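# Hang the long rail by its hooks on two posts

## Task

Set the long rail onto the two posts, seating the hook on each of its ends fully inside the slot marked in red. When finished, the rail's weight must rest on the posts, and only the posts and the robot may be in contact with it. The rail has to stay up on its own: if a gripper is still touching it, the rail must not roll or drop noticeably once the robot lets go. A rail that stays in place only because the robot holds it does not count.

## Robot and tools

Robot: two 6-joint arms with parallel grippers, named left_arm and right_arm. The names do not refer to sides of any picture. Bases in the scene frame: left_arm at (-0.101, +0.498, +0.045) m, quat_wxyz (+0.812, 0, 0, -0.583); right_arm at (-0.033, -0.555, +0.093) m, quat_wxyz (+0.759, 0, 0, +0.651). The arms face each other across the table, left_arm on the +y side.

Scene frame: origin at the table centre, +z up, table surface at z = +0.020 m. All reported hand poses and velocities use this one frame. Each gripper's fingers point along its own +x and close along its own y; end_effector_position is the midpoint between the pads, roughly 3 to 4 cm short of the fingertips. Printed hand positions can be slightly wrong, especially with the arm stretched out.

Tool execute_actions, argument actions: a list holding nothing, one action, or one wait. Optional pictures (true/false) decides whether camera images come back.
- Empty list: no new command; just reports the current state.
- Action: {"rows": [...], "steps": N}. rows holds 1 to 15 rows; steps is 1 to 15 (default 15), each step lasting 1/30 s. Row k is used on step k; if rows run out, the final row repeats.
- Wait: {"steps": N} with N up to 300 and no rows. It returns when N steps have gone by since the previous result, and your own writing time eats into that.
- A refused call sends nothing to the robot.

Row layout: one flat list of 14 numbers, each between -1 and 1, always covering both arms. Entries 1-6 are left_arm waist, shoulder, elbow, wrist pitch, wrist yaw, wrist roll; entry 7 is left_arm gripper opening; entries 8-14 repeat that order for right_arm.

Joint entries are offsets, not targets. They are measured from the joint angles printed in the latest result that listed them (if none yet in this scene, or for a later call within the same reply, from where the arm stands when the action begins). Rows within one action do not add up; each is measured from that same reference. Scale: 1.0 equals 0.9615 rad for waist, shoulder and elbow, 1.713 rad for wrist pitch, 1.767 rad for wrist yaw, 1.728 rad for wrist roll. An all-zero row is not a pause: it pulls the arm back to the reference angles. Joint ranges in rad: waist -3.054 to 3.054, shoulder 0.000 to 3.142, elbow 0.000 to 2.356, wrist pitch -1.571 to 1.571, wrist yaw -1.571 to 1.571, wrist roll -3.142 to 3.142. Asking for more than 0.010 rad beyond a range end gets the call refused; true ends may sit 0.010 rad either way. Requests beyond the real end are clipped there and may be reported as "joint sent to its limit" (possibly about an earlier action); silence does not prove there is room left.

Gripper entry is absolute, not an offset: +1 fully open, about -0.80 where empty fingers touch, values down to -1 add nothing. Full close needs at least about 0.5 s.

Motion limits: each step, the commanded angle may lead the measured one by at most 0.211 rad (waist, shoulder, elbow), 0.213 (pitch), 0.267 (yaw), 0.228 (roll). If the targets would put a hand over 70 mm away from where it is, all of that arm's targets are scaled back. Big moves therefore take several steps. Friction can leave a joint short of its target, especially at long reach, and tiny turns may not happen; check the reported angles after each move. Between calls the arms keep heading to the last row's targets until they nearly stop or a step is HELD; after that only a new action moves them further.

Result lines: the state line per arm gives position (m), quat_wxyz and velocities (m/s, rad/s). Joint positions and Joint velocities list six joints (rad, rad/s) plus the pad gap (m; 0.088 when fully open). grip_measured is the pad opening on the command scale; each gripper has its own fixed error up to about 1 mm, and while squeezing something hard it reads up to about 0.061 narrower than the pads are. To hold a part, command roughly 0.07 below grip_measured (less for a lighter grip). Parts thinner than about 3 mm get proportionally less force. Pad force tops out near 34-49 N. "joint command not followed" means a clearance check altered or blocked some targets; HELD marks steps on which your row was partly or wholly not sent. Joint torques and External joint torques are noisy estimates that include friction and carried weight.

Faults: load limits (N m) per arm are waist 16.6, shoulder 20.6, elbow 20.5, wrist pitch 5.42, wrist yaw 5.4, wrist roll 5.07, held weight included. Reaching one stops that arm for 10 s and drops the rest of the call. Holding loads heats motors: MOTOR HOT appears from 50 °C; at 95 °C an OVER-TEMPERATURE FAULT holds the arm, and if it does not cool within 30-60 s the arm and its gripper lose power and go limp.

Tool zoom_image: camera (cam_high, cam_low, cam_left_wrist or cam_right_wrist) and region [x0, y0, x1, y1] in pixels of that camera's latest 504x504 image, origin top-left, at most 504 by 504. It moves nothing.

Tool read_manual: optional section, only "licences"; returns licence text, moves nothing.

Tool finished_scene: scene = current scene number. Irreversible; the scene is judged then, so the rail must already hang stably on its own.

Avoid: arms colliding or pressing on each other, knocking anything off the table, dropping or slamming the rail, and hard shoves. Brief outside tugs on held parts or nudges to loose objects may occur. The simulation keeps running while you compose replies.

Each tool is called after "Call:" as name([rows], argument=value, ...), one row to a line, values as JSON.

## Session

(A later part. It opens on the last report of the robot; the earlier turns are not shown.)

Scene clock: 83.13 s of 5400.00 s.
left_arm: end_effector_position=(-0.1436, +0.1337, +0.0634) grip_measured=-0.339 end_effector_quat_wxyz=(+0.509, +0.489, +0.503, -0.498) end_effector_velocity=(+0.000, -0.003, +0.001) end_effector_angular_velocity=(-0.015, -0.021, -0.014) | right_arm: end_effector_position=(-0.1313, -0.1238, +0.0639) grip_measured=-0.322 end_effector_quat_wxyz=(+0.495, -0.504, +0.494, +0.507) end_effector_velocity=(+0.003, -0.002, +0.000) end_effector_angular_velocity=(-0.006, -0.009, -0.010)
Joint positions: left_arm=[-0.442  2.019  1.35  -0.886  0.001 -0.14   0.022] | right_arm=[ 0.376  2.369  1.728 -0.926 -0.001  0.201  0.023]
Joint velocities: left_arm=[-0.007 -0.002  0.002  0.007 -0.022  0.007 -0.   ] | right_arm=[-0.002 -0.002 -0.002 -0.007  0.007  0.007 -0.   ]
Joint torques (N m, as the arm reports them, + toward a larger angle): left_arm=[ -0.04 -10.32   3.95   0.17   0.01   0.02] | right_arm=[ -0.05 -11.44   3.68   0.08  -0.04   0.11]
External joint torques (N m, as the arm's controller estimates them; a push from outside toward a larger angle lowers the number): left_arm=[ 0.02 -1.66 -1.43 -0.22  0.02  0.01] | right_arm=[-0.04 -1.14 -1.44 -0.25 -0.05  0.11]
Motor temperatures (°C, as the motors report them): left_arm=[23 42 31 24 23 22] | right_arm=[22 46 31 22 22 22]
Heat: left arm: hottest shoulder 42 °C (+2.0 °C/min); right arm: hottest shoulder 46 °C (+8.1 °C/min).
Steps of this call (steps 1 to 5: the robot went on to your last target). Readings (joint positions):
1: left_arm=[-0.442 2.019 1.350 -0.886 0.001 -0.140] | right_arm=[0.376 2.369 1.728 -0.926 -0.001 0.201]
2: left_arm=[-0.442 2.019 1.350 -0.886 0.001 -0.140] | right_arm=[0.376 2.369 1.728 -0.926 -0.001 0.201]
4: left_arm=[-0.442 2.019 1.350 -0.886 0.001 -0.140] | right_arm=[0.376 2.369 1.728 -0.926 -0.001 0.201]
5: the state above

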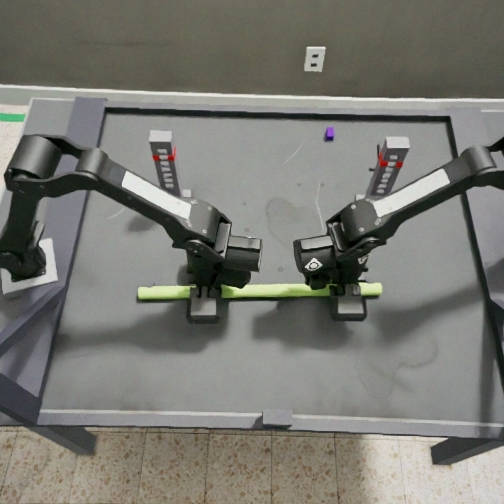

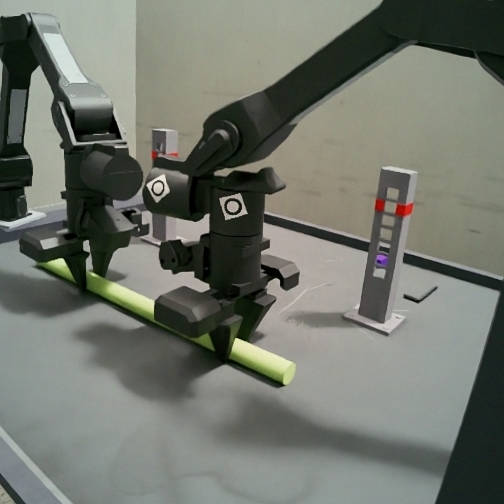

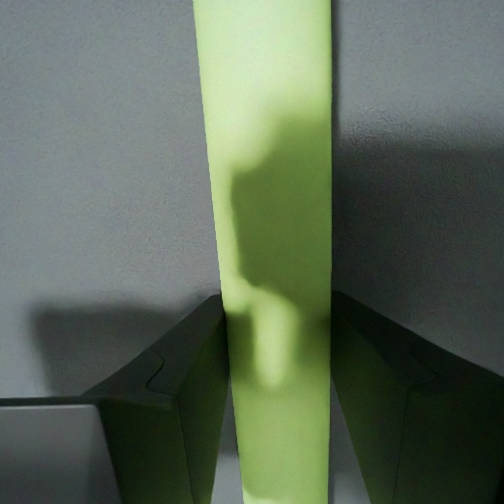

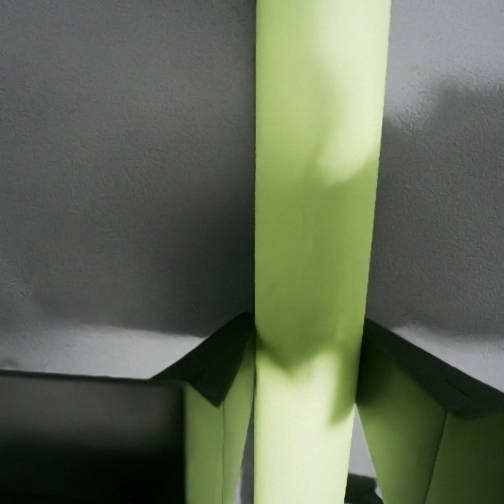

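Call:
execute_actions([
  {"rows":[[0,-0.02,0.02,-0.008,0,0,-0.44,0,-0.02,0.02,-0.007,0,0,-0.44],[0,-0.03,0.035,-0.016,0,0,-0.44,0,-0.032,0.032,-0.014,0,0,-0.44],[0,-0.035,0.049,-0.027,0,0,-0.44,0,-0.038,0.042,-0.022,0,0,-0.44],[0,-0.04,0.063,-0.038,0,0,-0.44,0,-0.044,0.052,-0.031,0,0,-0.44],[0,-0.045,0.077,-0.049,0,0,-0.44,0,-0.05,0.062,-0.04,0,0,-0.44],[0,-0.05,0.091,-0.06,0,0,-0.44,0,-0.056,0.072,-0.049,0,0,-0.44],[0,-0.054,0.105,-0.071,0,0,-0.44,0,-0.062,0.082,-0.058,0,0,-0.44],[0,-0.059,0.119,-0.082,0,0,-0.44,0,-0.068,0.092,-0.067,0,0,-0.44],[0,-0.064,0.133,-0.093,0,0,-0.44,0,-0.074,0.102,-0.076,0,0,-0.44],[0,-0.068,0.147,-0.104,0,0,-0.44,0,-0.08,0.112,-0.085,0,0,-0.44],[0,-0.073,0.161,-0.115,0,0,-0.44,0,-0.086,0.122,-0.094,0,0,-0.44],[0,-0.078,0.175,-0.126,0,0,-0.44,0,-0.092,0.132,-0.103,0,0,-0.44],[0,-0.082,0.189,-0.137,0,0,-0.44,0,-0.098,0.142,-0.112,0,0,-0.44],[0,-0.087,0.203,-0.147,0,0,-0.44,0,-0.105,0.152,-0.12,0,0,-0.44],[0,-0.0915,0.216,-0.157,0,0,-0.44,0,-0.111,0.162,-0.128,0,0,-0.44]],"steps":15},
], pictures=false)

Call:
execute_actions([
  {"steps":10},
])

Scene clock: 103.67 s of 5400.00 s.
left_arm: end_effector_position=(-0.1431, +0.1334, +0.1134) grip_measured=-0.339 end_effector_quat_wxyz=(+0.506, +0.495, +0.507, -0.493) end_effector_velocity=(-0.001, +0.003, +0.141) end_effector_angular_velocity=(+0.002, -0.008, -0.000) | right_arm: end_effector_position=(-0.1321, -0.1241, +0.1133) grip_measured=-0.322 end_effector_quat_wxyz=(+0.493, -0.507, +0.495, +0.505) end_effector_velocity=(-0.001, -0.006, +0.139) end_effector_angular_velocity=(+0.006, +0.009, +0.010)
Joint positions: left_arm=[-0.441  1.972  1.491 -1.093 -0.    -0.14   0.022] | right_arm=[ 0.378  2.311  1.832 -1.096 -0.001  0.2    0.023]
Joint velocities: left_arm=[-0.007 -0.139  0.379 -0.52  -0.007 -0.007  0.   ] | right_arm=[ 0.002 -0.173  0.266 -0.432 -0.007 -0.007  0.   ]
Joint torques (N m, as the arm reports them, + toward a larger angle): left_arm=[ -0.05 -13.43   6.99   0.02   0.04  -0.04] | right_arm=[ -0.19 -14.65   6.03   0.14   0.     0.  ]
External joint torques (N m, as the arm's controller estimates them; a push from outside toward a larger angle lowers the number): left_arm=[ 0.   -4.95  1.49 -0.28  0.05 -0.04] | right_arm=[-0.19 -4.57  0.75 -0.16  0.    0.  ]
Motor temperatures (°C, as the motors report them): left_arm=[23 43 31 25 23 22] | right_arm=[22 49 31 22 22 22]
Heat: left arm: hottest shoulder 43 °C (+0.0 °C/min); right arm: hottest shoulder 49 °C (+10.2 °C/min).
Steps of this call (steps 1 to 15: the robot went on to your last target; steps 16 to 90: nothing new was sent; then 17.03 s passed at rest; steps 91 to 105: all 15 steps of this action). Readings (joint positions):
91: left_arm=[-0.442 2.019 1.350 -0.886 0.001 -0.140] | right_arm=[0.376 2.369 1.728 -0.926 -0.001 0.201]
92: left_arm=[-0.442 2.019 1.351 -0.887 0.001 -0.140] | right_arm=[0.376 2.369 1.731 -0.929 -0.001 0.200]
94: left_arm=[-0.441 2.019 1.361 -0.901 -0.000 -0.140] | right_arm=[0.377 2.369 1.740 -0.937 -0.001 0.200]
98: left_arm=[-0.441 2.009 1.403 -0.964 -0.000 -0.140] | right_arm=[0.377 2.356 1.770 -0.989 -0.001 0.200]
105: the state above

Scene clock: 104.00 s of 5400.00 s.
left_arm: end_effector_position=(-0.1430, +0.1340, +0.1308) grip_measured=-0.339 end_effector_quat_wxyz=(+0.507, +0.493, +0.506, -0.494) end_effector_velocity=(+0.003, +0.006, +0.005) end_effector_angular_velocity=(+0.031, -0.011, +0.010) | right_arm: end_effector_position=(-0.1320, -0.1245, +0.1304) grip_measured=-0.322 end_effector_quat_wxyz=(+0.494, -0.505, +0.494, +0.507) end_effector_velocity=(+0.003, -0.002, +0.001) end_effector_angular_velocity=(-0.015, -0.011, +0.005)
Joint positions: left_arm=[-0.441  1.952  1.534 -1.151 -0.    -0.14   0.022] | right_arm=[ 0.378  2.287  1.862 -1.143 -0.001  0.2    0.023]
Joint velocities: left_arm=[ 0.002 -0.002  0.017 -0.051 -0.007 -0.007 -0.   ] | right_arm=[-0.002  0.002  0.007 -0.022  0.007 -0.007 -0.   ]
Joint torques (N m, as the arm reports them, + toward a larger angle): left_arm=[ -0.04 -12.78   7.17  -0.01   0.05  -0.03] | right_arm=[ -0.15 -13.99   6.33   0.16   0.01   0.  ]
External joint torques (N m, as the arm's controller estimates them; a push from outside toward a larger angle lowers the number): left_arm=[-0.09 -4.17  1.47 -0.34  0.07 -0.03] | right_arm=[-0.14 -3.73  0.87 -0.18  0.01  0.  ]
Motor temperatures (°C, as the motors report them): left_arm=[23 43 31 25 23 22] | right_arm=[22 49 31 22 22 22]
Heat: left arm: hottest shoulder 43 °C (+0.0 °C/min); right arm: hottest shoulder 49 °C (+10.1 °C/min).
Steps of this call (steps 1 to 10: the robot went on to your last target). Readings (joint positions):
1: left_arm=[-0.441 1.968 1.503 -1.109 -0.000 -0.140] | right_arm=[0.378 2.305 1.840 -1.109 -0.001 0.200]
2: left_arm=[-0.441 1.963 1.512 -1.122 -0.000 -0.140] | right_arm=[0.378 2.300 1.846 -1.120 -0.001 0.200]
4: left_arm=[-0.441 1.955 1.524 -1.139 -0.000 -0.140] | right_arm=[0.378 2.291 1.855 -1.133 -0.001 0.200]
8: left_arm=[-0.441 1.952 1.533 -1.150 -0.000 -0.140] | right_arm=[0.378 2.287 1.861 -1.142 -0.001 0.200]
10: the state above

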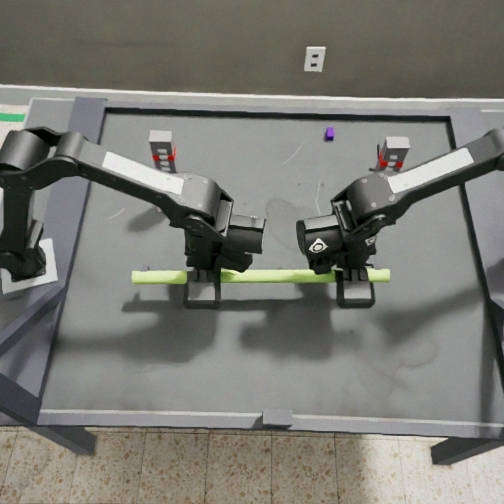

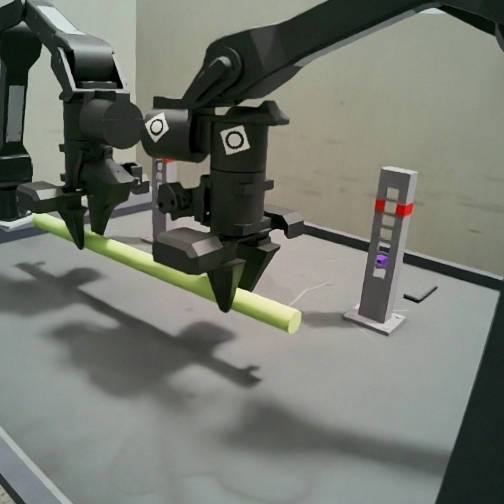

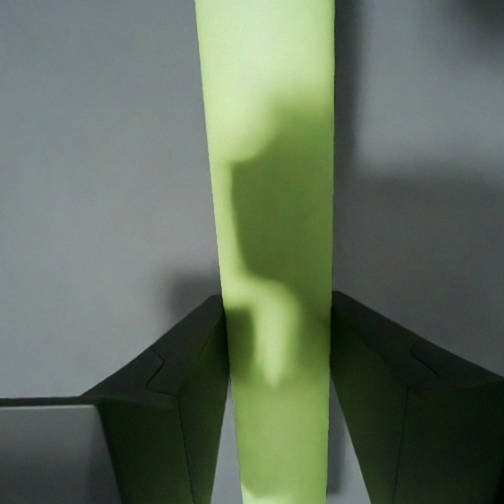

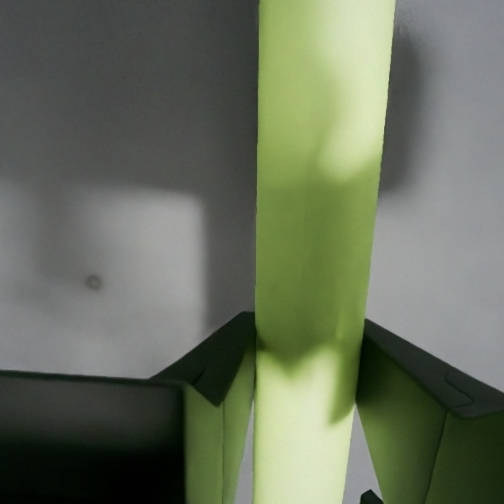

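Call:
execute_actions([
  {"rows":[[0.008,-0.004,0.03,-0.006,-0.012,0.003,-0.44,-0.006,-0.028,0.008,-0.005,0.012,-0.001,-0.44],[0.013,0,0.042,-0.012,-0.025,0.006,-0.44,-0.009,-0.034,0.005,-0.009,0.025,-0.001,-0.44],[0.017,0.004,0.054,-0.018,-0.037,0.009,-0.44,-0.011,-0.04,0.002,-0.014,0.037,-0.002,-0.44],[0.022,0.008,0.067,-0.024,-0.05,0.012,-0.44,-0.014,-0.046,-0.001,-0.018,0.049,-0.002,-0.44],[0.026,0.012,0.079,-0.03,-0.062,0.015,-0.44,-0.016,-0.052,-0.003,-0.023,0.061,-0.003,-0.44],[0.031,0.016,0.091,-0.036,-0.074,0.018,-0.44,-0.019,-0.058,-0.006,-0.027,0.074,-0.004,-0.44],[0.035,0.02,0.103,-0.042,-0.087,0.021,-0.44,-0.021,-0.064,-0.008,-0.032,0.086,-0.004,-0.44],[0.04,0.024,0.116,-0.047,-0.099,0.024,-0.44,-0.024,-0.07,-0.011,-0.036,0.098,-0.005,-0.44],[0.044,0.028,0.128,-0.053,-0.112,0.027,-0.44,-0.027,-0.076,-0.014,-0.041,0.11,-0.005,-0.44],[0.049,0.032,0.14,-0.059,-0.124,0.03,-0.44,-0.029,-0.082,-0.016,-0.045,0.123,-0.006,-0.44],[0.053,0.036,0.152,-0.065,-0.136,0.033,-0.44,-0.032,-0.088,-0.019,-0.05,0.135,-0.007,-0.44],[0.058,0.04,0.165,-0.071,-0.149,0.036,-0.44,-0.034,-0.094,-0.021,-0.054,0.147,-0.007,-0.44],[0.062,0.044,0.177,-0.077,-0.161,0.039,-0.44,-0.037,-0.1,-0.024,-0.059,0.159,-0.008,-0.44],[0.067,0.048,0.189,-0.083,-0.174,0.042,-0.44,-0.039,-0.106,-0.027,-0.063,0.172,-0.008,-0.44],[0.071,0.051,0.201,-0.089,-0.186,0.045,-0.44,-0.042,-0.111,-0.029,-0.068,0.184,-0.009,-0.44]],"steps":15},
], pictures=false)

Call:
execute_actions([
  {"steps":10},
])

Scene clock: 123.83 s of 5400.00 s.
left_arm: end_effector_position=(-0.0884, +0.1242, +0.1582) grip_measured=-0.339 end_effector_quat_wxyz=(+0.562, +0.553, +0.439, -0.431) end_effector_velocity=(+0.142, -0.028, +0.075) end_effector_angular_velocity=(+0.025, -0.653, -0.003) | right_arm: end_effector_position=(-0.0806, -0.1356, +0.1562) grip_measured=-0.322 end_effector_quat_wxyz=(+0.556, -0.560, +0.432, +0.438) end_effector_velocity=(+0.134, -0.034, +0.068) end_effector_angular_velocity=(-0.018, -0.622, -0.036)
Joint positions: left_arm=[-0.39   1.979  1.663 -1.273 -0.246 -0.084  0.022] | right_arm=[ 0.351  2.226  1.844 -1.235  0.242  0.193  0.023]
Joint velocities: left_arm=[ 0.129  0.11   0.359 -0.286 -0.652  0.125 -0.   ] | right_arm=[-0.085 -0.154 -0.076 -0.212  0.608 -0.022 -0.   ]
Joint torques (N m, as the arm reports them, + toward a larger angle): left_arm=[ 0.26 -9.31  7.45  0.15 -0.38  0.02] | right_arm=[ -0.36 -14.08   3.58   0.14   0.36  -0.16]
External joint torques (N m, as the arm's controller estimates them; a push from outside toward a larger angle lowers the number): left_arm=[ 0.3  -0.41  1.67 -0.14 -0.2   0.03] | right_arm=[-0.39 -4.15 -1.86 -0.09  0.2  -0.17]
Motor temperatures (°C, as the motors report them): left_arm=[23 46 34 24 23 22] | right_arm=[22 56 33 22 22 22]
Heat: left arm: hottest shoulder 46 °C (+2.0 °C/min); right arm: hottest shoulder 56 °C (+13.2 °C/min). Fold the right arm in close to its base before you think long.
MOTOR HOT: a motor of the right arm reached 50 °C. Now the hottest motor of the right arm, joint 2 (shoulder), reports 56 °C. The temperature limit of the motors' drives, at which the controller stops that arm, is 95 °C. To cool a motor, set the load down, stop pushing, or move to a pose that needs little force.
Steps of this call (steps 1 to 30: the robot went on to your last target; steps 31 to 90: nothing new was sent; then 16.33 s passed at rest; steps 91 to 105: all 15 steps of this action). Readings (joint positions):
91: left_arm=[-0.441 1.952 1.538 -1.156 -0.001 -0.140] | right_arm=[0.378 2.287 1.865 -1.147 -0.001 0.200]
92: left_arm=[-0.441 1.952 1.540 -1.159 -0.005 -0.140] | right_arm=[0.378 2.287 1.865 -1.148 0.004 0.200]
94: left_arm=[-0.438 1.952 1.550 -1.170 -0.031 -0.135] | right_arm=[0.378 2.285 1.865 -1.155 0.030 0.200]
98: left_arm=[-0.423 1.955 1.585 -1.208 -0.100 -0.117] | right_arm=[0.370 2.266 1.862 -1.184 0.099 0.199]
105: the state above

Scene clock: 124.17 s of 5400.00 s.
left_arm: end_effector_position=(-0.0723, +0.1213, +0.1678) grip_measured=-0.339 end_effector_quat_wxyz=(+0.576, +0.569, +0.419, -0.411) end_effector_velocity=(+0.004, -0.001, -0.004) end_effector_angular_velocity=(+0.018, -0.038, +0.004) | right_arm: end_effector_position=(-0.0649, -0.1390, +0.1660) grip_measured=-0.322 end_effector_quat_wxyz=(+0.572, -0.574, +0.412, +0.417) end_effector_velocity=(+0.005, -0.002, +0.000) end_effector_angular_velocity=(-0.006, -0.024, -0.008)
Joint positions: left_arm=[-0.374  1.989  1.704 -1.304 -0.317 -0.067  0.022] | right_arm=[ 0.339  2.205  1.837 -1.259  0.312  0.189  0.023]
Joint velocities: left_arm=[-0.002  0.022  0.007 -0.007 -0.037 -0.007 -0.   ] | right_arm=[-0.002 -0.002 -0.007 -0.007  0.022  0.007 -0.   ]
Joint torques (N m, as the arm reports them, + toward a larger angle): left_arm=[ 0.11 -9.16  7.17  0.06 -0.42  0.05] | right_arm=[ -0.22 -13.56   3.69   0.11   0.43  -0.11]
External joint torques (N m, as the arm's controller estimates them; a push from outside toward a larger angle lowers the number): left_arm=[ 0.11 -0.51  1.55 -0.23 -0.2   0.06] | right_arm=[-0.29 -3.87 -1.69 -0.1   0.23 -0.13]
Motor temperatures (°C, as the motors report them): left_arm=[23 46 34 24 23 22] | right_arm=[22 56 33 22 22 22]
Heat: left arm: hottest shoulder 46 °C (+2.0 °C/min); right arm: hottest shoulder 56 °C (+13.1 °C/min). Fold the right arm in close to its base before you think long.
MOTOR HOT: still on. Now the hottest motor of the right arm, joint 2 (shoulder), reports 56 °C; a drive's own limit is 95 °C.
Steps of this call (steps 1 to 10: the robot went on to your last target). Readings (joint positions):
1: left_arm=[-0.386 1.982 1.674 -1.281 -0.266 -0.079] | right_arm=[0.348 2.221 1.842 -1.242 0.261 0.193]
2: left_arm=[-0.382 1.985 1.682 -1.287 -0.281 -0.075] | right_arm=[0.345 2.217 1.841 -1.248 0.276 0.191]
4: left_arm=[-0.376 1.986 1.693 -1.296 -0.299 -0.070] | right_arm=[0.341 2.210 1.839 -1.254 0.294 0.190]
8: left_arm=[-0.374 1.988 1.702 -1.303 -0.313 -0.068] | right_arm=[0.339 2.205 1.838 -1.259 0.309 0.189]
10: the state above

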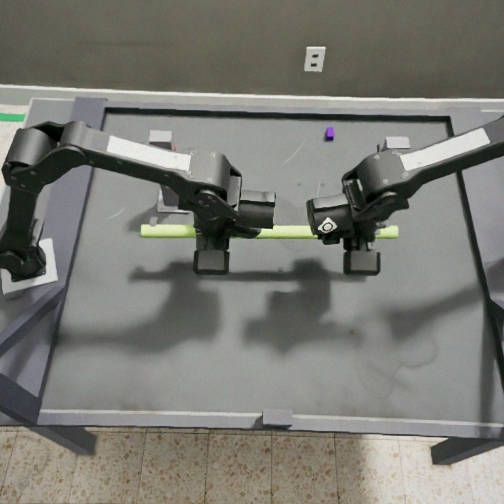

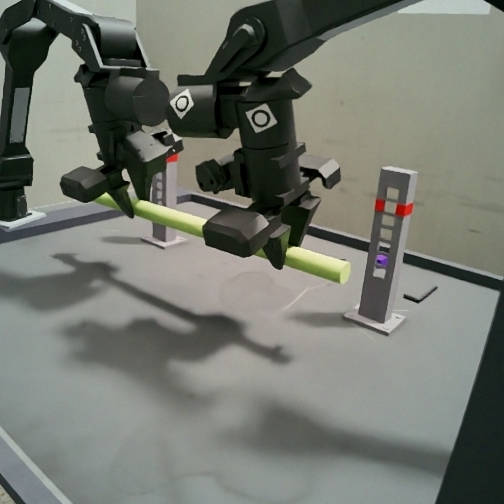

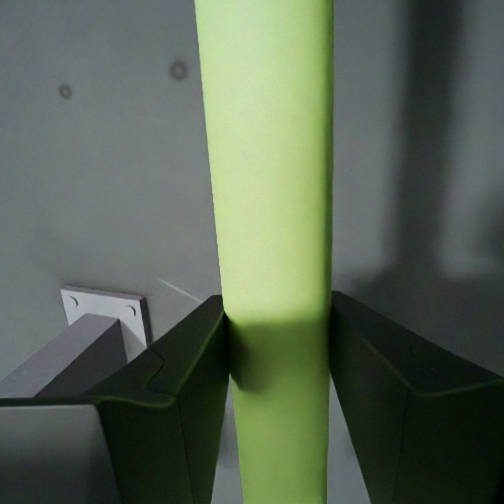

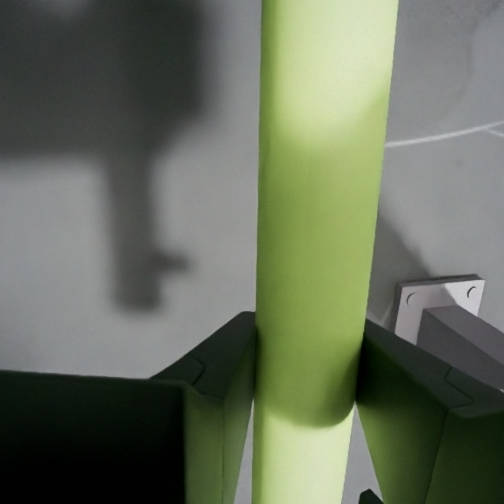

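Call:
execute_actions([
  {"rows":[[0.006,0.008,0.028,-0.001,-0.013,0.004,-0.44,-0.005,-0.028,0.002,-0.001,0.013,-0.001,-0.44],[0.011,0.013,0.036,-0.002,-0.026,0.008,-0.44,-0.008,-0.033,-0.006,-0.003,0.026,-0.002,-0.44],[0.016,0.018,0.044,-0.002,-0.038,0.011,-0.44,-0.012,-0.039,-0.013,-0.004,0.038,-0.003,-0.44],[0.021,0.022,0.052,-0.003,-0.051,0.015,-0.44,-0.015,-0.044,-0.02,-0.005,0.051,-0.004,-0.44],[0.025,0.027,0.06,-0.004,-0.064,0.019,-0.44,-0.019,-0.049,-0.027,-0.006,0.064,-0.005,-0.44],[0.03,0.032,0.067,-0.005,-0.077,0.022,-0.44,-0.022,-0.054,-0.034,-0.008,0.076,-0.005,-0.44],[0.035,0.036,0.075,-0.005,-0.089,0.026,-0.44,-0.026,-0.06,-0.041,-0.009,0.089,-0.006,-0.44],[0.039,0.041,0.083,-0.006,-0.102,0.03,-0.44,-0.029,-0.065,-0.048,-0.01,0.101,-0.007,-0.44],[0.044,0.045,0.091,-0.007,-0.115,0.033,-0.44,-0.033,-0.07,-0.055,-0.011,0.114,-0.008,-0.44],[0.049,0.05,0.099,-0.007,-0.127,0.037,-0.44,-0.036,-0.076,-0.062,-0.013,0.127,-0.009,-0.44],[0.053,0.055,0.107,-0.008,-0.14,0.04,-0.44,-0.04,-0.081,-0.069,-0.014,0.139,-0.01,-0.44],[0.058,0.059,0.115,-0.009,-0.153,0.044,-0.44,-0.043,-0.086,-0.076,-0.015,0.152,-0.01,-0.44],[0.063,0.064,0.123,-0.01,-0.166,0.048,-0.44,-0.047,-0.091,-0.083,-0.016,0.165,-0.011,-0.44],[0.067,0.068,0.13,-0.01,-0.178,0.051,-0.44,-0.05,-0.097,-0.09,-0.018,0.177,-0.012,-0.44],[0.072,0.073,0.138,-0.011,-0.191,0.055,-0.44,-0.054,-0.102,-0.097,-0.019,0.19,-0.013,-0.44]],"steps":15},
], pictures=false)

Call:
execute_actions([
  {"steps":10},
])

Scene clock: 132.63 s of 5400.00 s.
left_arm: end_effector_position=(-0.0176, +0.1086, +0.1889) grip_measured=-0.339 end_effector_quat_wxyz=(+0.622, +0.618, +0.342, -0.338) end_effector_velocity=(+0.132, -0.031, +0.063) end_effector_angular_velocity=(+0.029, -0.637, -0.012) | right_arm: end_effector_position=(-0.0126, -0.1526, +0.1875) grip_measured=-0.322 end_effector_quat_wxyz=(+0.620, -0.620, +0.341, +0.338) end_effector_velocity=(+0.130, -0.038, +0.066) end_effector_angular_velocity=(-0.013, -0.625, -0.018)
Joint positions: left_arm=[-0.319  2.033  1.787 -1.323 -0.567 -0.     0.022] | right_arm=[ 0.301  2.149  1.768 -1.288  0.56   0.18   0.023]
Joint velocities: left_arm=[ 0.129  0.125  0.227 -0.037 -0.637  0.168  0.   ] | right_arm=[-0.11  -0.159 -0.193 -0.051  0.623 -0.037 -0.   ]
Joint torques (N m, as the arm reports them, + toward a larger angle): left_arm=[-0.04 -9.57  7.4   0.22 -0.62  0.12] | right_arm=[  0.08 -13.19   3.82   0.17   0.68  -0.26]
External joint torques (N m, as the arm's controller estimates them; a push from outside toward a larger angle lowers the number): left_arm=[ 0.01 -0.39  1.61 -0.11 -0.23  0.15] | right_arm=[ 0.06 -3.83 -1.57 -0.01  0.32 -0.29]
Motor temperatures (°C, as the motors report them): left_arm=[23 45 35 24 23 22] | right_arm=[22 57 33 21 22 22]
Heat: left arm: hottest shoulder 45 °C (+2.0 °C/min); right arm: hottest shoulder 57 °C (+13.2 °C/min). Fold the right arm in close to its base before you think long.
MOTOR HOT: still on. Now the hottest motor of the right arm, joint 2 (shoulder), reports 57 °C; a drive's own limit is 95 °C.
Steps of this call (steps 1 to 30: the robot went on to your last target; steps 31 to 90: nothing new was sent; then 4.97 s passed at rest; steps 91 to 105: all 15 steps of this action). Readings (joint positions):
91: left_arm=[-0.374 1.991 1.706 -1.307 -0.322 -0.066] | right_arm=[0.339 2.205 1.837 -1.261 0.318 0.189]
92: left_arm=[-0.374 1.991 1.707 -1.308 -0.326 -0.065] | right_arm=[0.339 2.205 1.836 -1.261 0.322 0.189]
94: left_arm=[-0.371 1.993 1.714 -1.311 -0.348 -0.060] | right_arm=[0.339 2.201 1.832 -1.264 0.345 0.189]
98: left_arm=[-0.354 2.005 1.737 -1.317 -0.419 -0.040] | right_arm=[0.328 2.184 1.812 -1.274 0.414 0.188]
105: the state above

Scene clock: 132.97 s of 5400.00 s.
left_arm: end_effector_position=(-0.0022, +0.1050, +0.1970) grip_measured=-0.339 end_effector_quat_wxyz=(+0.633, +0.630, +0.319, -0.315) end_effector_velocity=(+0.001, +0.004, +0.000) end_effector_angular_velocity=(+0.038, -0.036, -0.001) | right_arm: end_effector_position=(+0.0024, -0.1567, +0.1958) grip_measured=-0.322 end_effector_quat_wxyz=(+0.632, -0.632, +0.319, +0.315) end_effector_velocity=(+0.008, -0.003, -0.000) end_effector_angular_velocity=(-0.021, -0.039, +0.002)
Joint positions: left_arm=[-0.303  2.046  1.814 -1.326 -0.64   0.02   0.022] | right_arm=[ 0.288  2.131  1.748 -1.293  0.633  0.175  0.023]
Joint velocities: left_arm=[-0.007  0.012  0.007 -0.037 -0.037 -0.007  0.   ] | right_arm=[-0.007  0.002 -0.012 -0.007  0.037 -0.007 -0.   ]
Joint torques (N m, as the arm reports them, + toward a larger angle): left_arm=[-0.13 -9.62  7.29  0.14 -0.68  0.15] | right_arm=[  0.01 -12.89   3.5    0.03   0.71  -0.21]
External joint torques (N m, as the arm's controller estimates them; a push from outside toward a larger angle lowers the number): left_arm=[-0.08 -0.32  1.53 -0.19 -0.26  0.18] | right_arm=[ 0.07 -3.79 -1.76 -0.11  0.31 -0.24]
Motor temperatures (°C, as the motors report them): left_arm=[23 45 35 24 23 22] | right_arm=[22 57 33 21 22 22]
Heat: left arm: hottest shoulder 45 °C (+2.0 °C/min); right arm: hottest shoulder 57 °C (+13.1 °C/min). Fold the right arm in close to its base before you think long.
MOTOR HOT: still on. Now the hottest motor of the right arm, joint 2 (shoulder), reports 57 °C; a drive's own limit is 95 °C.
Steps of this call (steps 1 to 10: the robot went on to your last target). Readings (joint positions):
1: left_arm=[-0.315 2.037 1.794 -1.324 -0.587 0.005] | right_arm=[0.298 2.145 1.762 -1.290 0.580 0.178]
2: left_arm=[-0.311 2.040 1.800 -1.324 -0.602 0.009] | right_arm=[0.294 2.141 1.758 -1.291 0.595 0.177]
4: left_arm=[-0.305 2.043 1.807 -1.325 -0.621 0.015] | right_arm=[0.289 2.135 1.753 -1.292 0.614 0.175]
8: left_arm=[-0.303 2.045 1.813 -1.326 -0.636 0.019] | right_arm=[0.288 2.131 1.749 -1.293 0.629 0.175]
10: the state above

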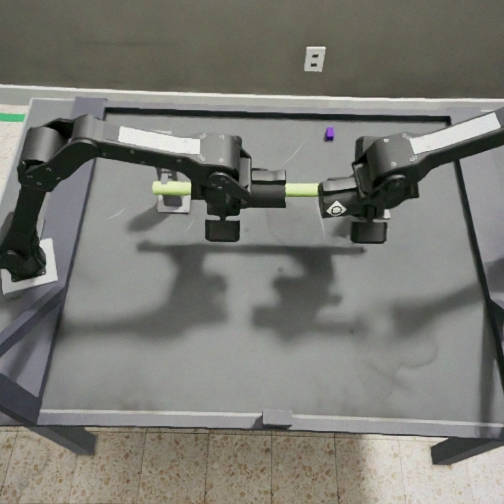

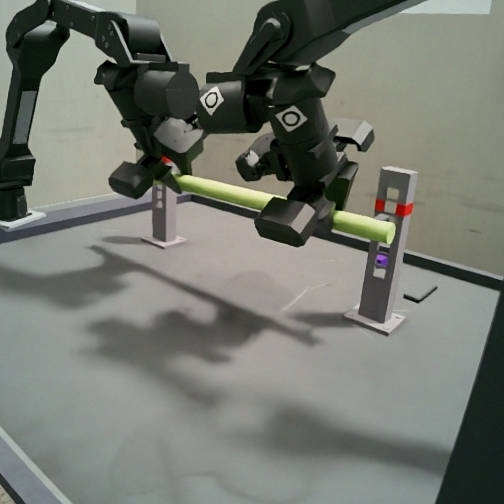

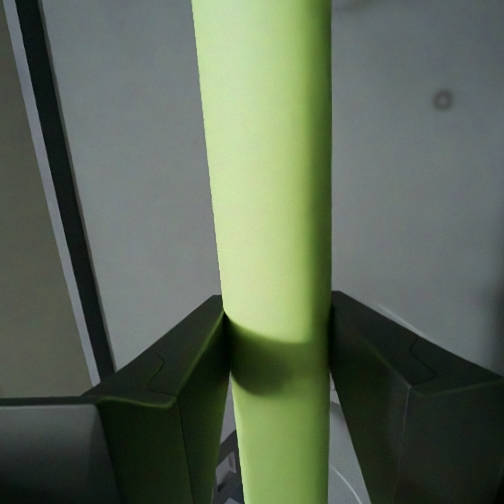

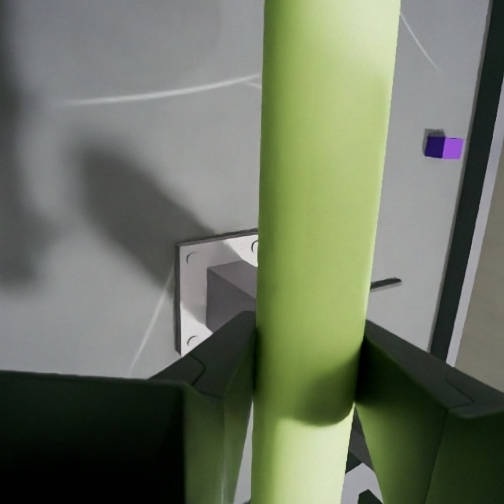

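Call:
zoom_image(camera="cam_high", region=[135, 130, 215, 210])

Call:
zoom_image(camera="cam_low", region=[340, 160, 430, 250])

Call:
zoom_image(camera="cam_high", region=[340, 120, 440, 220])

Region (135, 130, 215, 210) of cam_high's 504x504 image, scaled by 6.300, with more detail than that image has.

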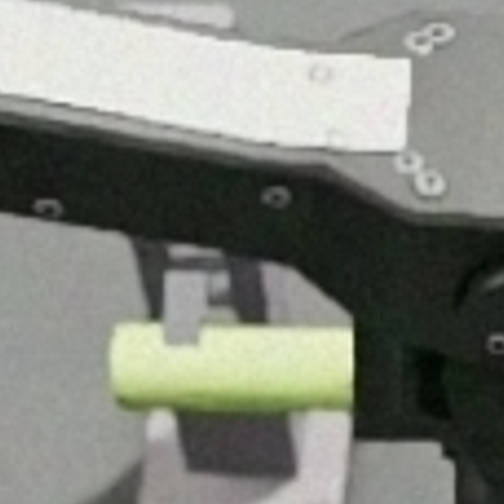

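Region (340, 160, 430, 250) of cam_low's 504x504 image, scaled by 5.600, with more detail than that image has.

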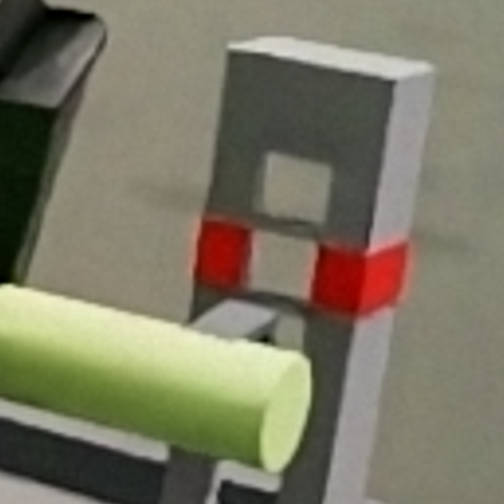

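Region (340, 120, 440, 220) of cam_high's 504x504 image, scaled by 5.040, with more detail than that image has.

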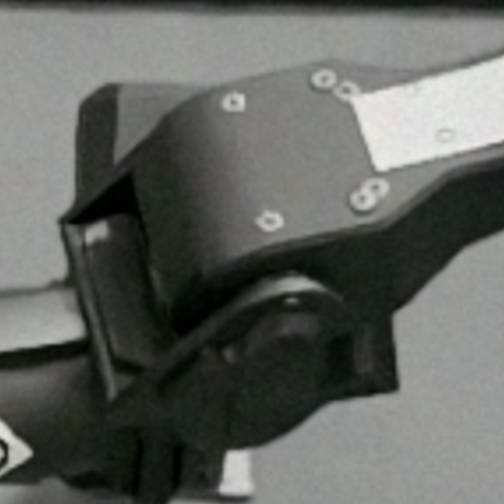

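Call:
execute_actions([
  {"rows":[[0.006,-0.012,0.026,-0.002,0,0.003,-0.44,-0.006,-0.026,0.024,-0.002,0.001,-0.003,-0.44],[0.009,-0.012,0.03,-0.003,0,0.005,-0.44,-0.009,-0.028,0.026,-0.003,0.001,-0.005,-0.44],[0.011,-0.012,0.034,-0.004,0,0.007,-0.44,-0.011,-0.029,0.028,-0.004,0.002,-0.007,-0.44],[0.014,-0.012,0.038,-0.005,0,0.009,-0.44,-0.014,-0.031,0.03,-0.005,0.002,-0.009,-0.44],[0.016,-0.012,0.041,-0.006,0,0.011,-0.44,-0.016,-0.032,0.031,-0.005,0.002,-0.011,-0.44],[0.019,-0.012,0.045,-0.008,0,0.013,-0.44,-0.019,-0.033,0.033,-0.006,0.003,-0.013,-0.44],[0.021,-0.012,0.049,-0.009,0,0.015,-0.44,-0.021,-0.035,0.035,-0.007,0.003,-0.015,-0.44],[0.024,-0.012,0.053,-0.01,0,0.017,-0.44,-0.024,-0.036,0.037,-0.008,0.003,-0.017,-0.44],[0.027,-0.012,0.057,-0.011,0,0.019,-0.44,-0.027,-0.038,0.038,-0.008,0.004,-0.019,-0.44],[0.029,-0.012,0.06,-0.012,0,0.02,-0.44,-0.029,-0.039,0.04,-0.009,0.004,-0.02,-0.44]],"steps":15},
], pictures=false)

Call:
execute_actions([
  {"steps":6},
])

Call:
zoom_image(camera="cam_low", region=[340, 160, 430, 250])

Call:
zoom_image(camera="cam_high", region=[135, 130, 215, 210])

Call:
zoom_image(camera="cam_low", region=[110, 120, 200, 210])

Scene clock: 169.27 s of 5400.00 s.
left_arm: end_effector_position=(+0.0084, +0.1051, +0.2056) grip_measured=-0.339 end_effector_quat_wxyz=(+0.633, +0.630, +0.322, -0.314) end_effector_velocity=(+0.006, +0.003, +0.008) end_effector_angular_velocity=(+0.002, -0.007, +0.007) | right_arm: end_effector_position=(+0.0127, -0.1570, +0.2054) grip_measured=-0.322 end_effector_quat_wxyz=(+0.632, -0.631, +0.321, +0.314) end_effector_velocity=(+0.006, +0.001, +0.006) end_effector_angular_velocity=(-0.009, -0.006, +0.018)
Joint positions: left_arm=[-0.276  2.047  1.85  -1.346 -0.638  0.047  0.022] | right_arm=[ 0.262  2.117  1.765 -1.309  0.633  0.148  0.023]
Joint velocities: left_arm=[ 0.012 -0.007  0.017 -0.022 -0.007  0.007 -0.   ] | right_arm=[-0.012 -0.007  0.012 -0.007  0.007 -0.037 -0.   ]
Joint torques (N m, as the arm reports them, + toward a larger angle): left_arm=[ -0.12 -12.77   7.15   0.09  -0.45   0.1 ] | right_arm=[ -0.02 -12.76   6.1    0.08   0.55  -0.12]
External joint torques (N m, as the arm's controller estimates them; a push from outside toward a larger angle lowers the number): left_arm=[-0.03 -3.48  1.36 -0.28 -0.03  0.13] | right_arm=[-0.22 -3.8   0.84 -0.1   0.17 -0.15]
Motor temperatures (°C, as the motors report them): left_arm=[23 43 37 24 24 22] | right_arm=[22 58 31 21 23 22]
Heat: left arm: hottest shoulder 43 °C (-1.0 °C/min); right arm: hottest shoulder 58 °C (+6.1 °C/min). Fold the right arm in close to its base before you think long.
MOTOR HOT: still on. Now the hottest motor of the right arm, joint 2 (shoulder), reports 58 °C; a drive's own limit is 95 °C.
Steps of this call (steps 1 to 30: the robot went on to your last target; steps 31 to 90: nothing new was sent; then 32.80 s passed at rest; steps 91 to 105: all 15 steps of this action). Readings (joint positions):
91: left_arm=[-0.303 2.047 1.815 -1.327 -0.644 0.020] | right_arm=[0.288 2.130 1.746 -1.294 0.638 0.175]
92: left_arm=[-0.302 2.047 1.817 -1.327 -0.644 0.021] | right_arm=[0.287 2.130 1.746 -1.294 0.638 0.175]
94: left_arm=[-0.299 2.047 1.821 -1.329 -0.640 0.024] | right_arm=[0.285 2.129 1.748 -1.296 0.635 0.173]
98: left_arm=[-0.289 2.047 1.833 -1.338 -0.638 0.033] | right_arm=[0.275 2.125 1.756 -1.302 0.633 0.162]
105: the state above

Scene clock: 169.47 s of 5400.00 s.
left_arm: end_effector_position=(+0.0085, +0.1051, +0.2059) grip_measured=-0.339 end_effector_quat_wxyz=(+0.633, +0.630, +0.322, -0.314) end_effector_velocity=(-0.002, +0.000, +0.002) end_effector_angular_velocity=(-0.002, -0.007, -0.001) | right_arm: end_effector_position=(+0.0129, -0.1570, +0.2056) grip_measured=-0.322 end_effector_quat_wxyz=(+0.632, -0.631, +0.321, +0.314) end_effector_velocity=(+0.003, -0.005, +0.000) end_effector_angular_velocity=(-0.036, +0.005, +0.010)
Joint positions: left_arm=[-0.275  2.047  1.852 -1.348 -0.637  0.048  0.022] | right_arm=[ 0.261  2.117  1.766 -1.31   0.633  0.147  0.023]
Joint velocities: left_arm=[-0.007 -0.002  0.002 -0.007 -0.007 -0.007  0.   ] | right_arm=[-0.007 -0.002 -0.002 -0.022 -0.007 -0.022  0.   ]
Joint torques (N m, as the arm reports them, + toward a larger angle): left_arm=[  0.01 -12.78   7.14   0.11  -0.46   0.09] | right_arm=[ -0.1  -12.82   5.95   0.08   0.56  -0.16]
External joint torques (N m, as the arm's controller estimates them; a push from outside toward a larger angle lowers the number): left_arm=[ 0.05 -3.46  1.33 -0.28 -0.03  0.13] | right_arm=[-0.03 -3.69  0.61 -0.09  0.16 -0.19]
Motor temperatures (°C, as the motors report them): left_arm=[23 43 37 24 24 22] | right_arm=[22 58 31 21 23 22]
Heat: left arm: hottest shoulder 43 °C (-1.0 °C/min); right arm: hottest shoulder 58 °C (+6.1 °C/min). Fold the right arm in close to its base before you think long.
MOTOR HOT: still on. Now the hottest motor of the right arm, joint 2 (shoulder), reports 58 °C; a drive's own limit is 95 °C.
Steps of this call (steps 1 to 6: the robot went on to your last target). Readings (joint positions):
1: left_arm=[-0.275 2.047 1.851 -1.347 -0.637 0.047] | right_arm=[0.261 2.117 1.765 -1.310 0.633 0.148]
2: left_arm=[-0.275 2.047 1.851 -1.347 -0.637 0.048] | right_arm=[0.261 2.117 1.765 -1.310 0.633 0.148]
4: left_arm=[-0.275 2.047 1.851 -1.347 -0.637 0.048] | right_arm=[0.261 2.117 1.765 -1.310 0.633 0.147]
6: the state above

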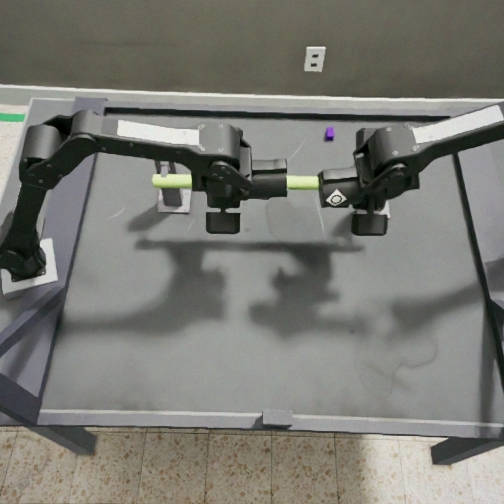

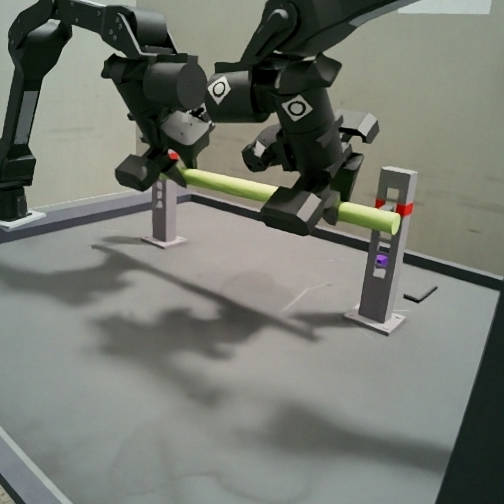

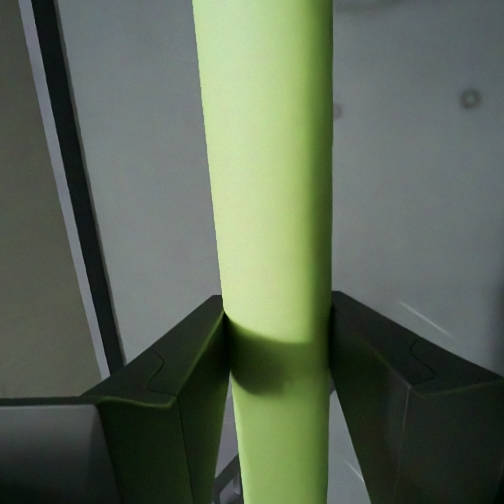

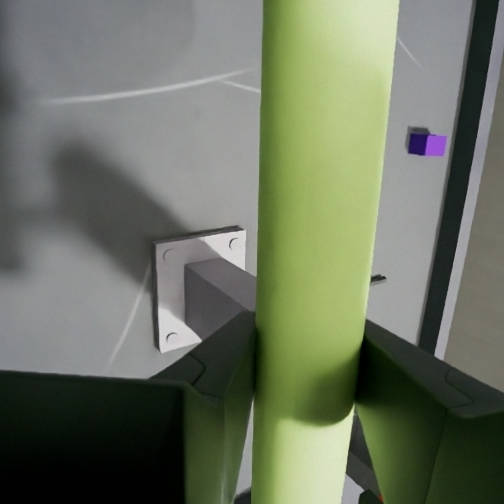

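Region (340, 160, 430, 250) of cam_low's 504x504 image, scaled by 5.600, with more detail than that image has.

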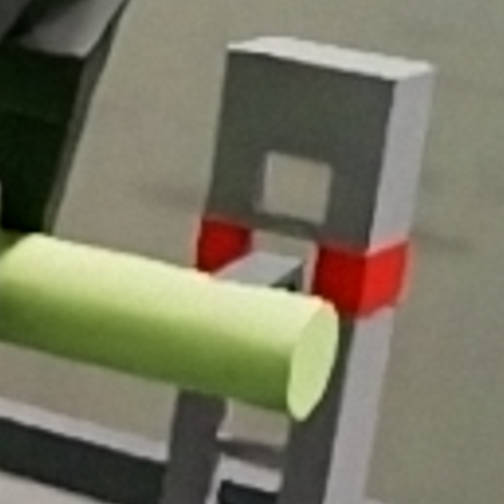

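Region (135, 130, 215, 210) of cam_high's 504x504 image, scaled by 6.300, with more detail than that image has.

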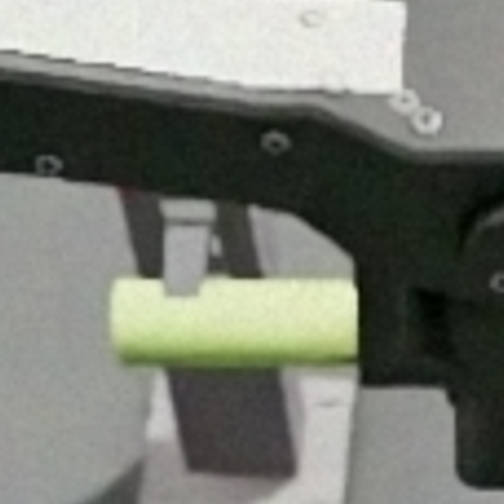

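Region (110, 120, 200, 210) of cam_low's 504x504 image, scaled by 5.600, with more detail than that image has.

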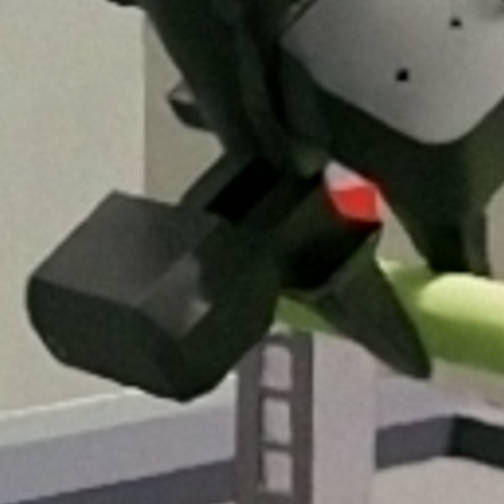

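Call:
zoom_image(camera="cam_high", region=[140, 150, 410, 230])

Call:
zoom_image(camera="cam_high", region=[270, 160, 340, 200])

Region (140, 150, 410, 230) of cam_high's 504x504 image, scaled by 1.867, with more detail than that image has; it fills the top 149 rows of this view, and the rest is white.

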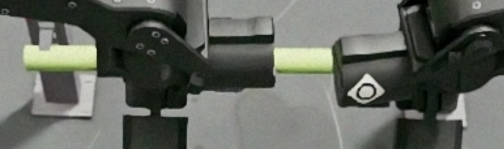

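Region (270, 160, 340, 200) of cam_high's 504x504 image, scaled by 7.200, with more detail than that image has; it fills the top 288 rows of this view, and the rest is white.

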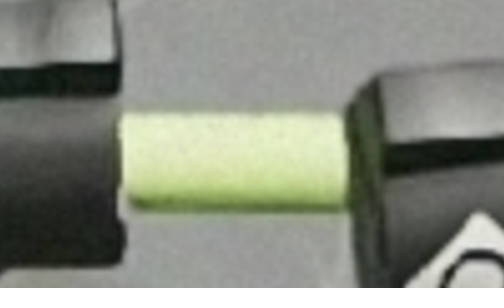

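Call:
execute_actions([
  {"rows":[[0.005,-0.012,0.015,0.002,0,0.004,-0.44,-0.002,-0.012,0.015,0,0,0.001,-0.44],[0.008,-0.012,0.015,0.003,0,0.007,-0.44,-0.003,-0.012,0.015,0.001,0,0.002,-0.44],[0.011,-0.012,0.015,0.004,0,0.01,-0.44,-0.004,-0.012,0.015,0.001,0,0.003,-0.44],[0.013,-0.012,0.015,0.006,0,0.013,-0.44,-0.005,-0.012,0.015,0.002,0,0.004,-0.44],[0.016,-0.012,0.015,0.007,0,0.016,-0.44,-0.006,-0.012,0.015,0.002,0,0.005,-0.44],[0.018,-0.012,0.015,0.008,0,0.019,-0.44,-0.007,-0.012,0.015,0.002,0,0.005,-0.44],[0.021,-0.012,0.015,0.009,0,0.022,-0.44,-0.008,-0.012,0.015,0.003,0,0.005,-0.44]],"steps":15},
])

Call:
zoom_image(camera="cam_low", region=[340, 160, 430, 250])

Call:
zoom_image(camera="cam_high", region=[135, 130, 215, 210])

Scene clock: 191.13 s of 5400.00 s.
left_arm: end_effector_position=(+0.0150, +0.1049, +0.2058) grip_measured=-0.339 end_effector_quat_wxyz=(+0.629, +0.633, +0.321, -0.317) end_effector_velocity=(+0.002, +0.002, +0.002) end_effector_angular_velocity=(-0.004, -0.022, +0.016) | right_arm: end_effector_position=(+0.0152, -0.1573, +0.2053) grip_measured=-0.322 end_effector_quat_wxyz=(+0.635, -0.627, +0.326, +0.312) end_effector_velocity=(+0.000, +0.001, +0.001) end_effector_angular_velocity=(+0.016, +0.008, -0.009)
Joint positions: left_arm=[-0.258  2.047  1.852 -1.337 -0.634  0.08   0.022] | right_arm=[ 0.254  2.117  1.766 -1.31   0.629  0.153  0.023]
Joint velocities: left_arm=[-0.002 -0.002 -0.002 -0.007 -0.022 -0.022  0.   ] | right_arm=[-0.002 -0.007 -0.002  0.007 -0.007  0.007 -0.   ]
Joint torques (N m, as the arm reports them, + toward a larger angle): left_arm=[  0.28 -12.67   6.69   0.2   -0.48   0.06] | right_arm=[ -0.02 -11.43   5.45   0.23   0.48   0.09]
External joint torques (N m, as the arm's controller estimates them; a push from outside toward a larger angle lowers the number): left_arm=[ 0.31 -3.32  0.85 -0.21 -0.05  0.1 ] | right_arm=[ 0.04 -2.35  0.11  0.04  0.09  0.06]
Motor temperatures (°C, as the motors report them): left_arm=[23 46 38 24 24 22] | right_arm=[22 59 34 21 23 22]
Heat: left arm: hottest shoulder 46 °C (+1.0 °C/min); right arm: hottest shoulder 59 °C (+2.0 °C/min). Fold the right arm in close to its base before you think long.
MOTOR HOT: still on. Now the hottest motor of the right arm, joint 2 (shoulder), reports 59 °C; a drive's own limit is 95 °C.
Steps of this call (steps 1 to 15: the robot went on to your last target; steps 16 to 90: nothing new was sent; then 18.17 s passed at rest; steps 91 to 105: all 15 steps of this action). Readings (joint positions):
91: left_arm=[-0.275 2.047 1.852 -1.348 -0.637 0.048] | right_arm=[0.261 2.117 1.766 -1.310 0.633 0.147]
92: left_arm=[-0.274 2.047 1.852 -1.348 -0.636 0.049] | right_arm=[0.261 2.117 1.766 -1.310 0.632 0.147]
94: left_arm=[-0.272 2.047 1.852 -1.347 -0.634 0.054] | right_arm=[0.261 2.117 1.766 -1.310 0.631 0.147]
98: left_arm=[-0.264 2.047 1.852 -1.341 -0.634 0.070] | right_arm=[0.257 2.117 1.766 -1.310 0.630 0.151]
105: the state above

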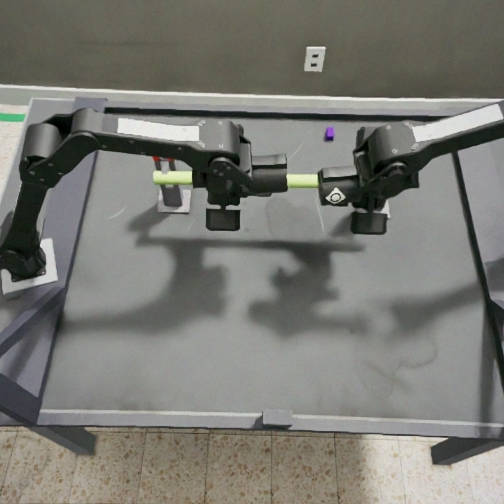

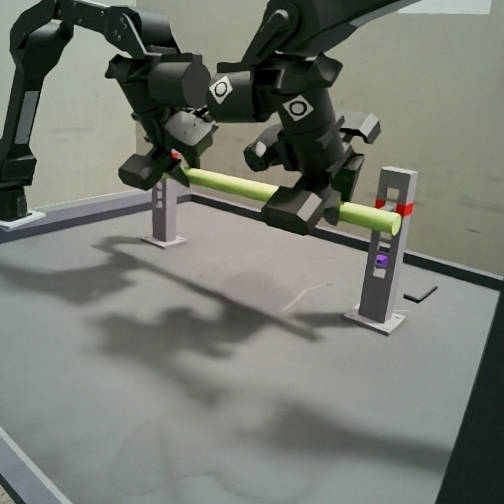

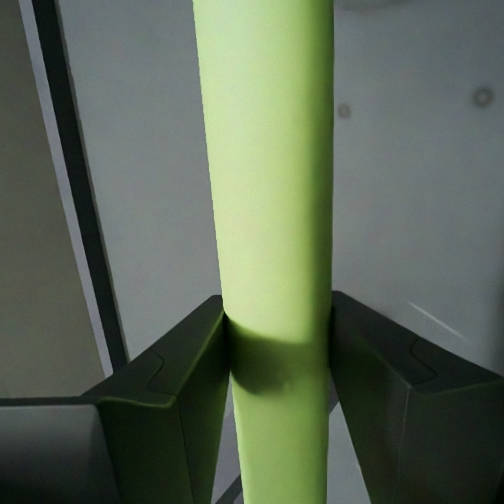

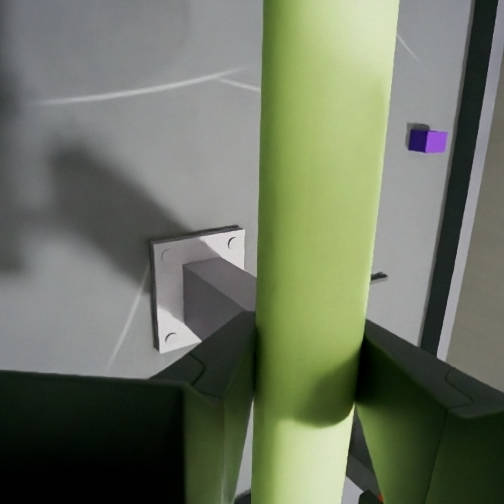

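Region (340, 160, 430, 250) of cam_low's 504x504 image, scaled by 5.600, with more detail than that image has.

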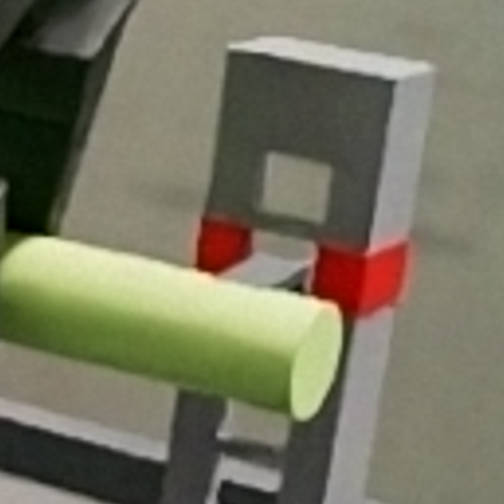

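Region (135, 130, 215, 210) of cam_high's 504x504 image, scaled by 6.300, with more detail than that image has.

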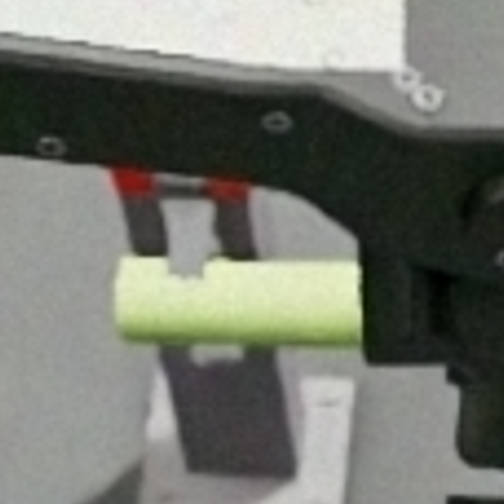

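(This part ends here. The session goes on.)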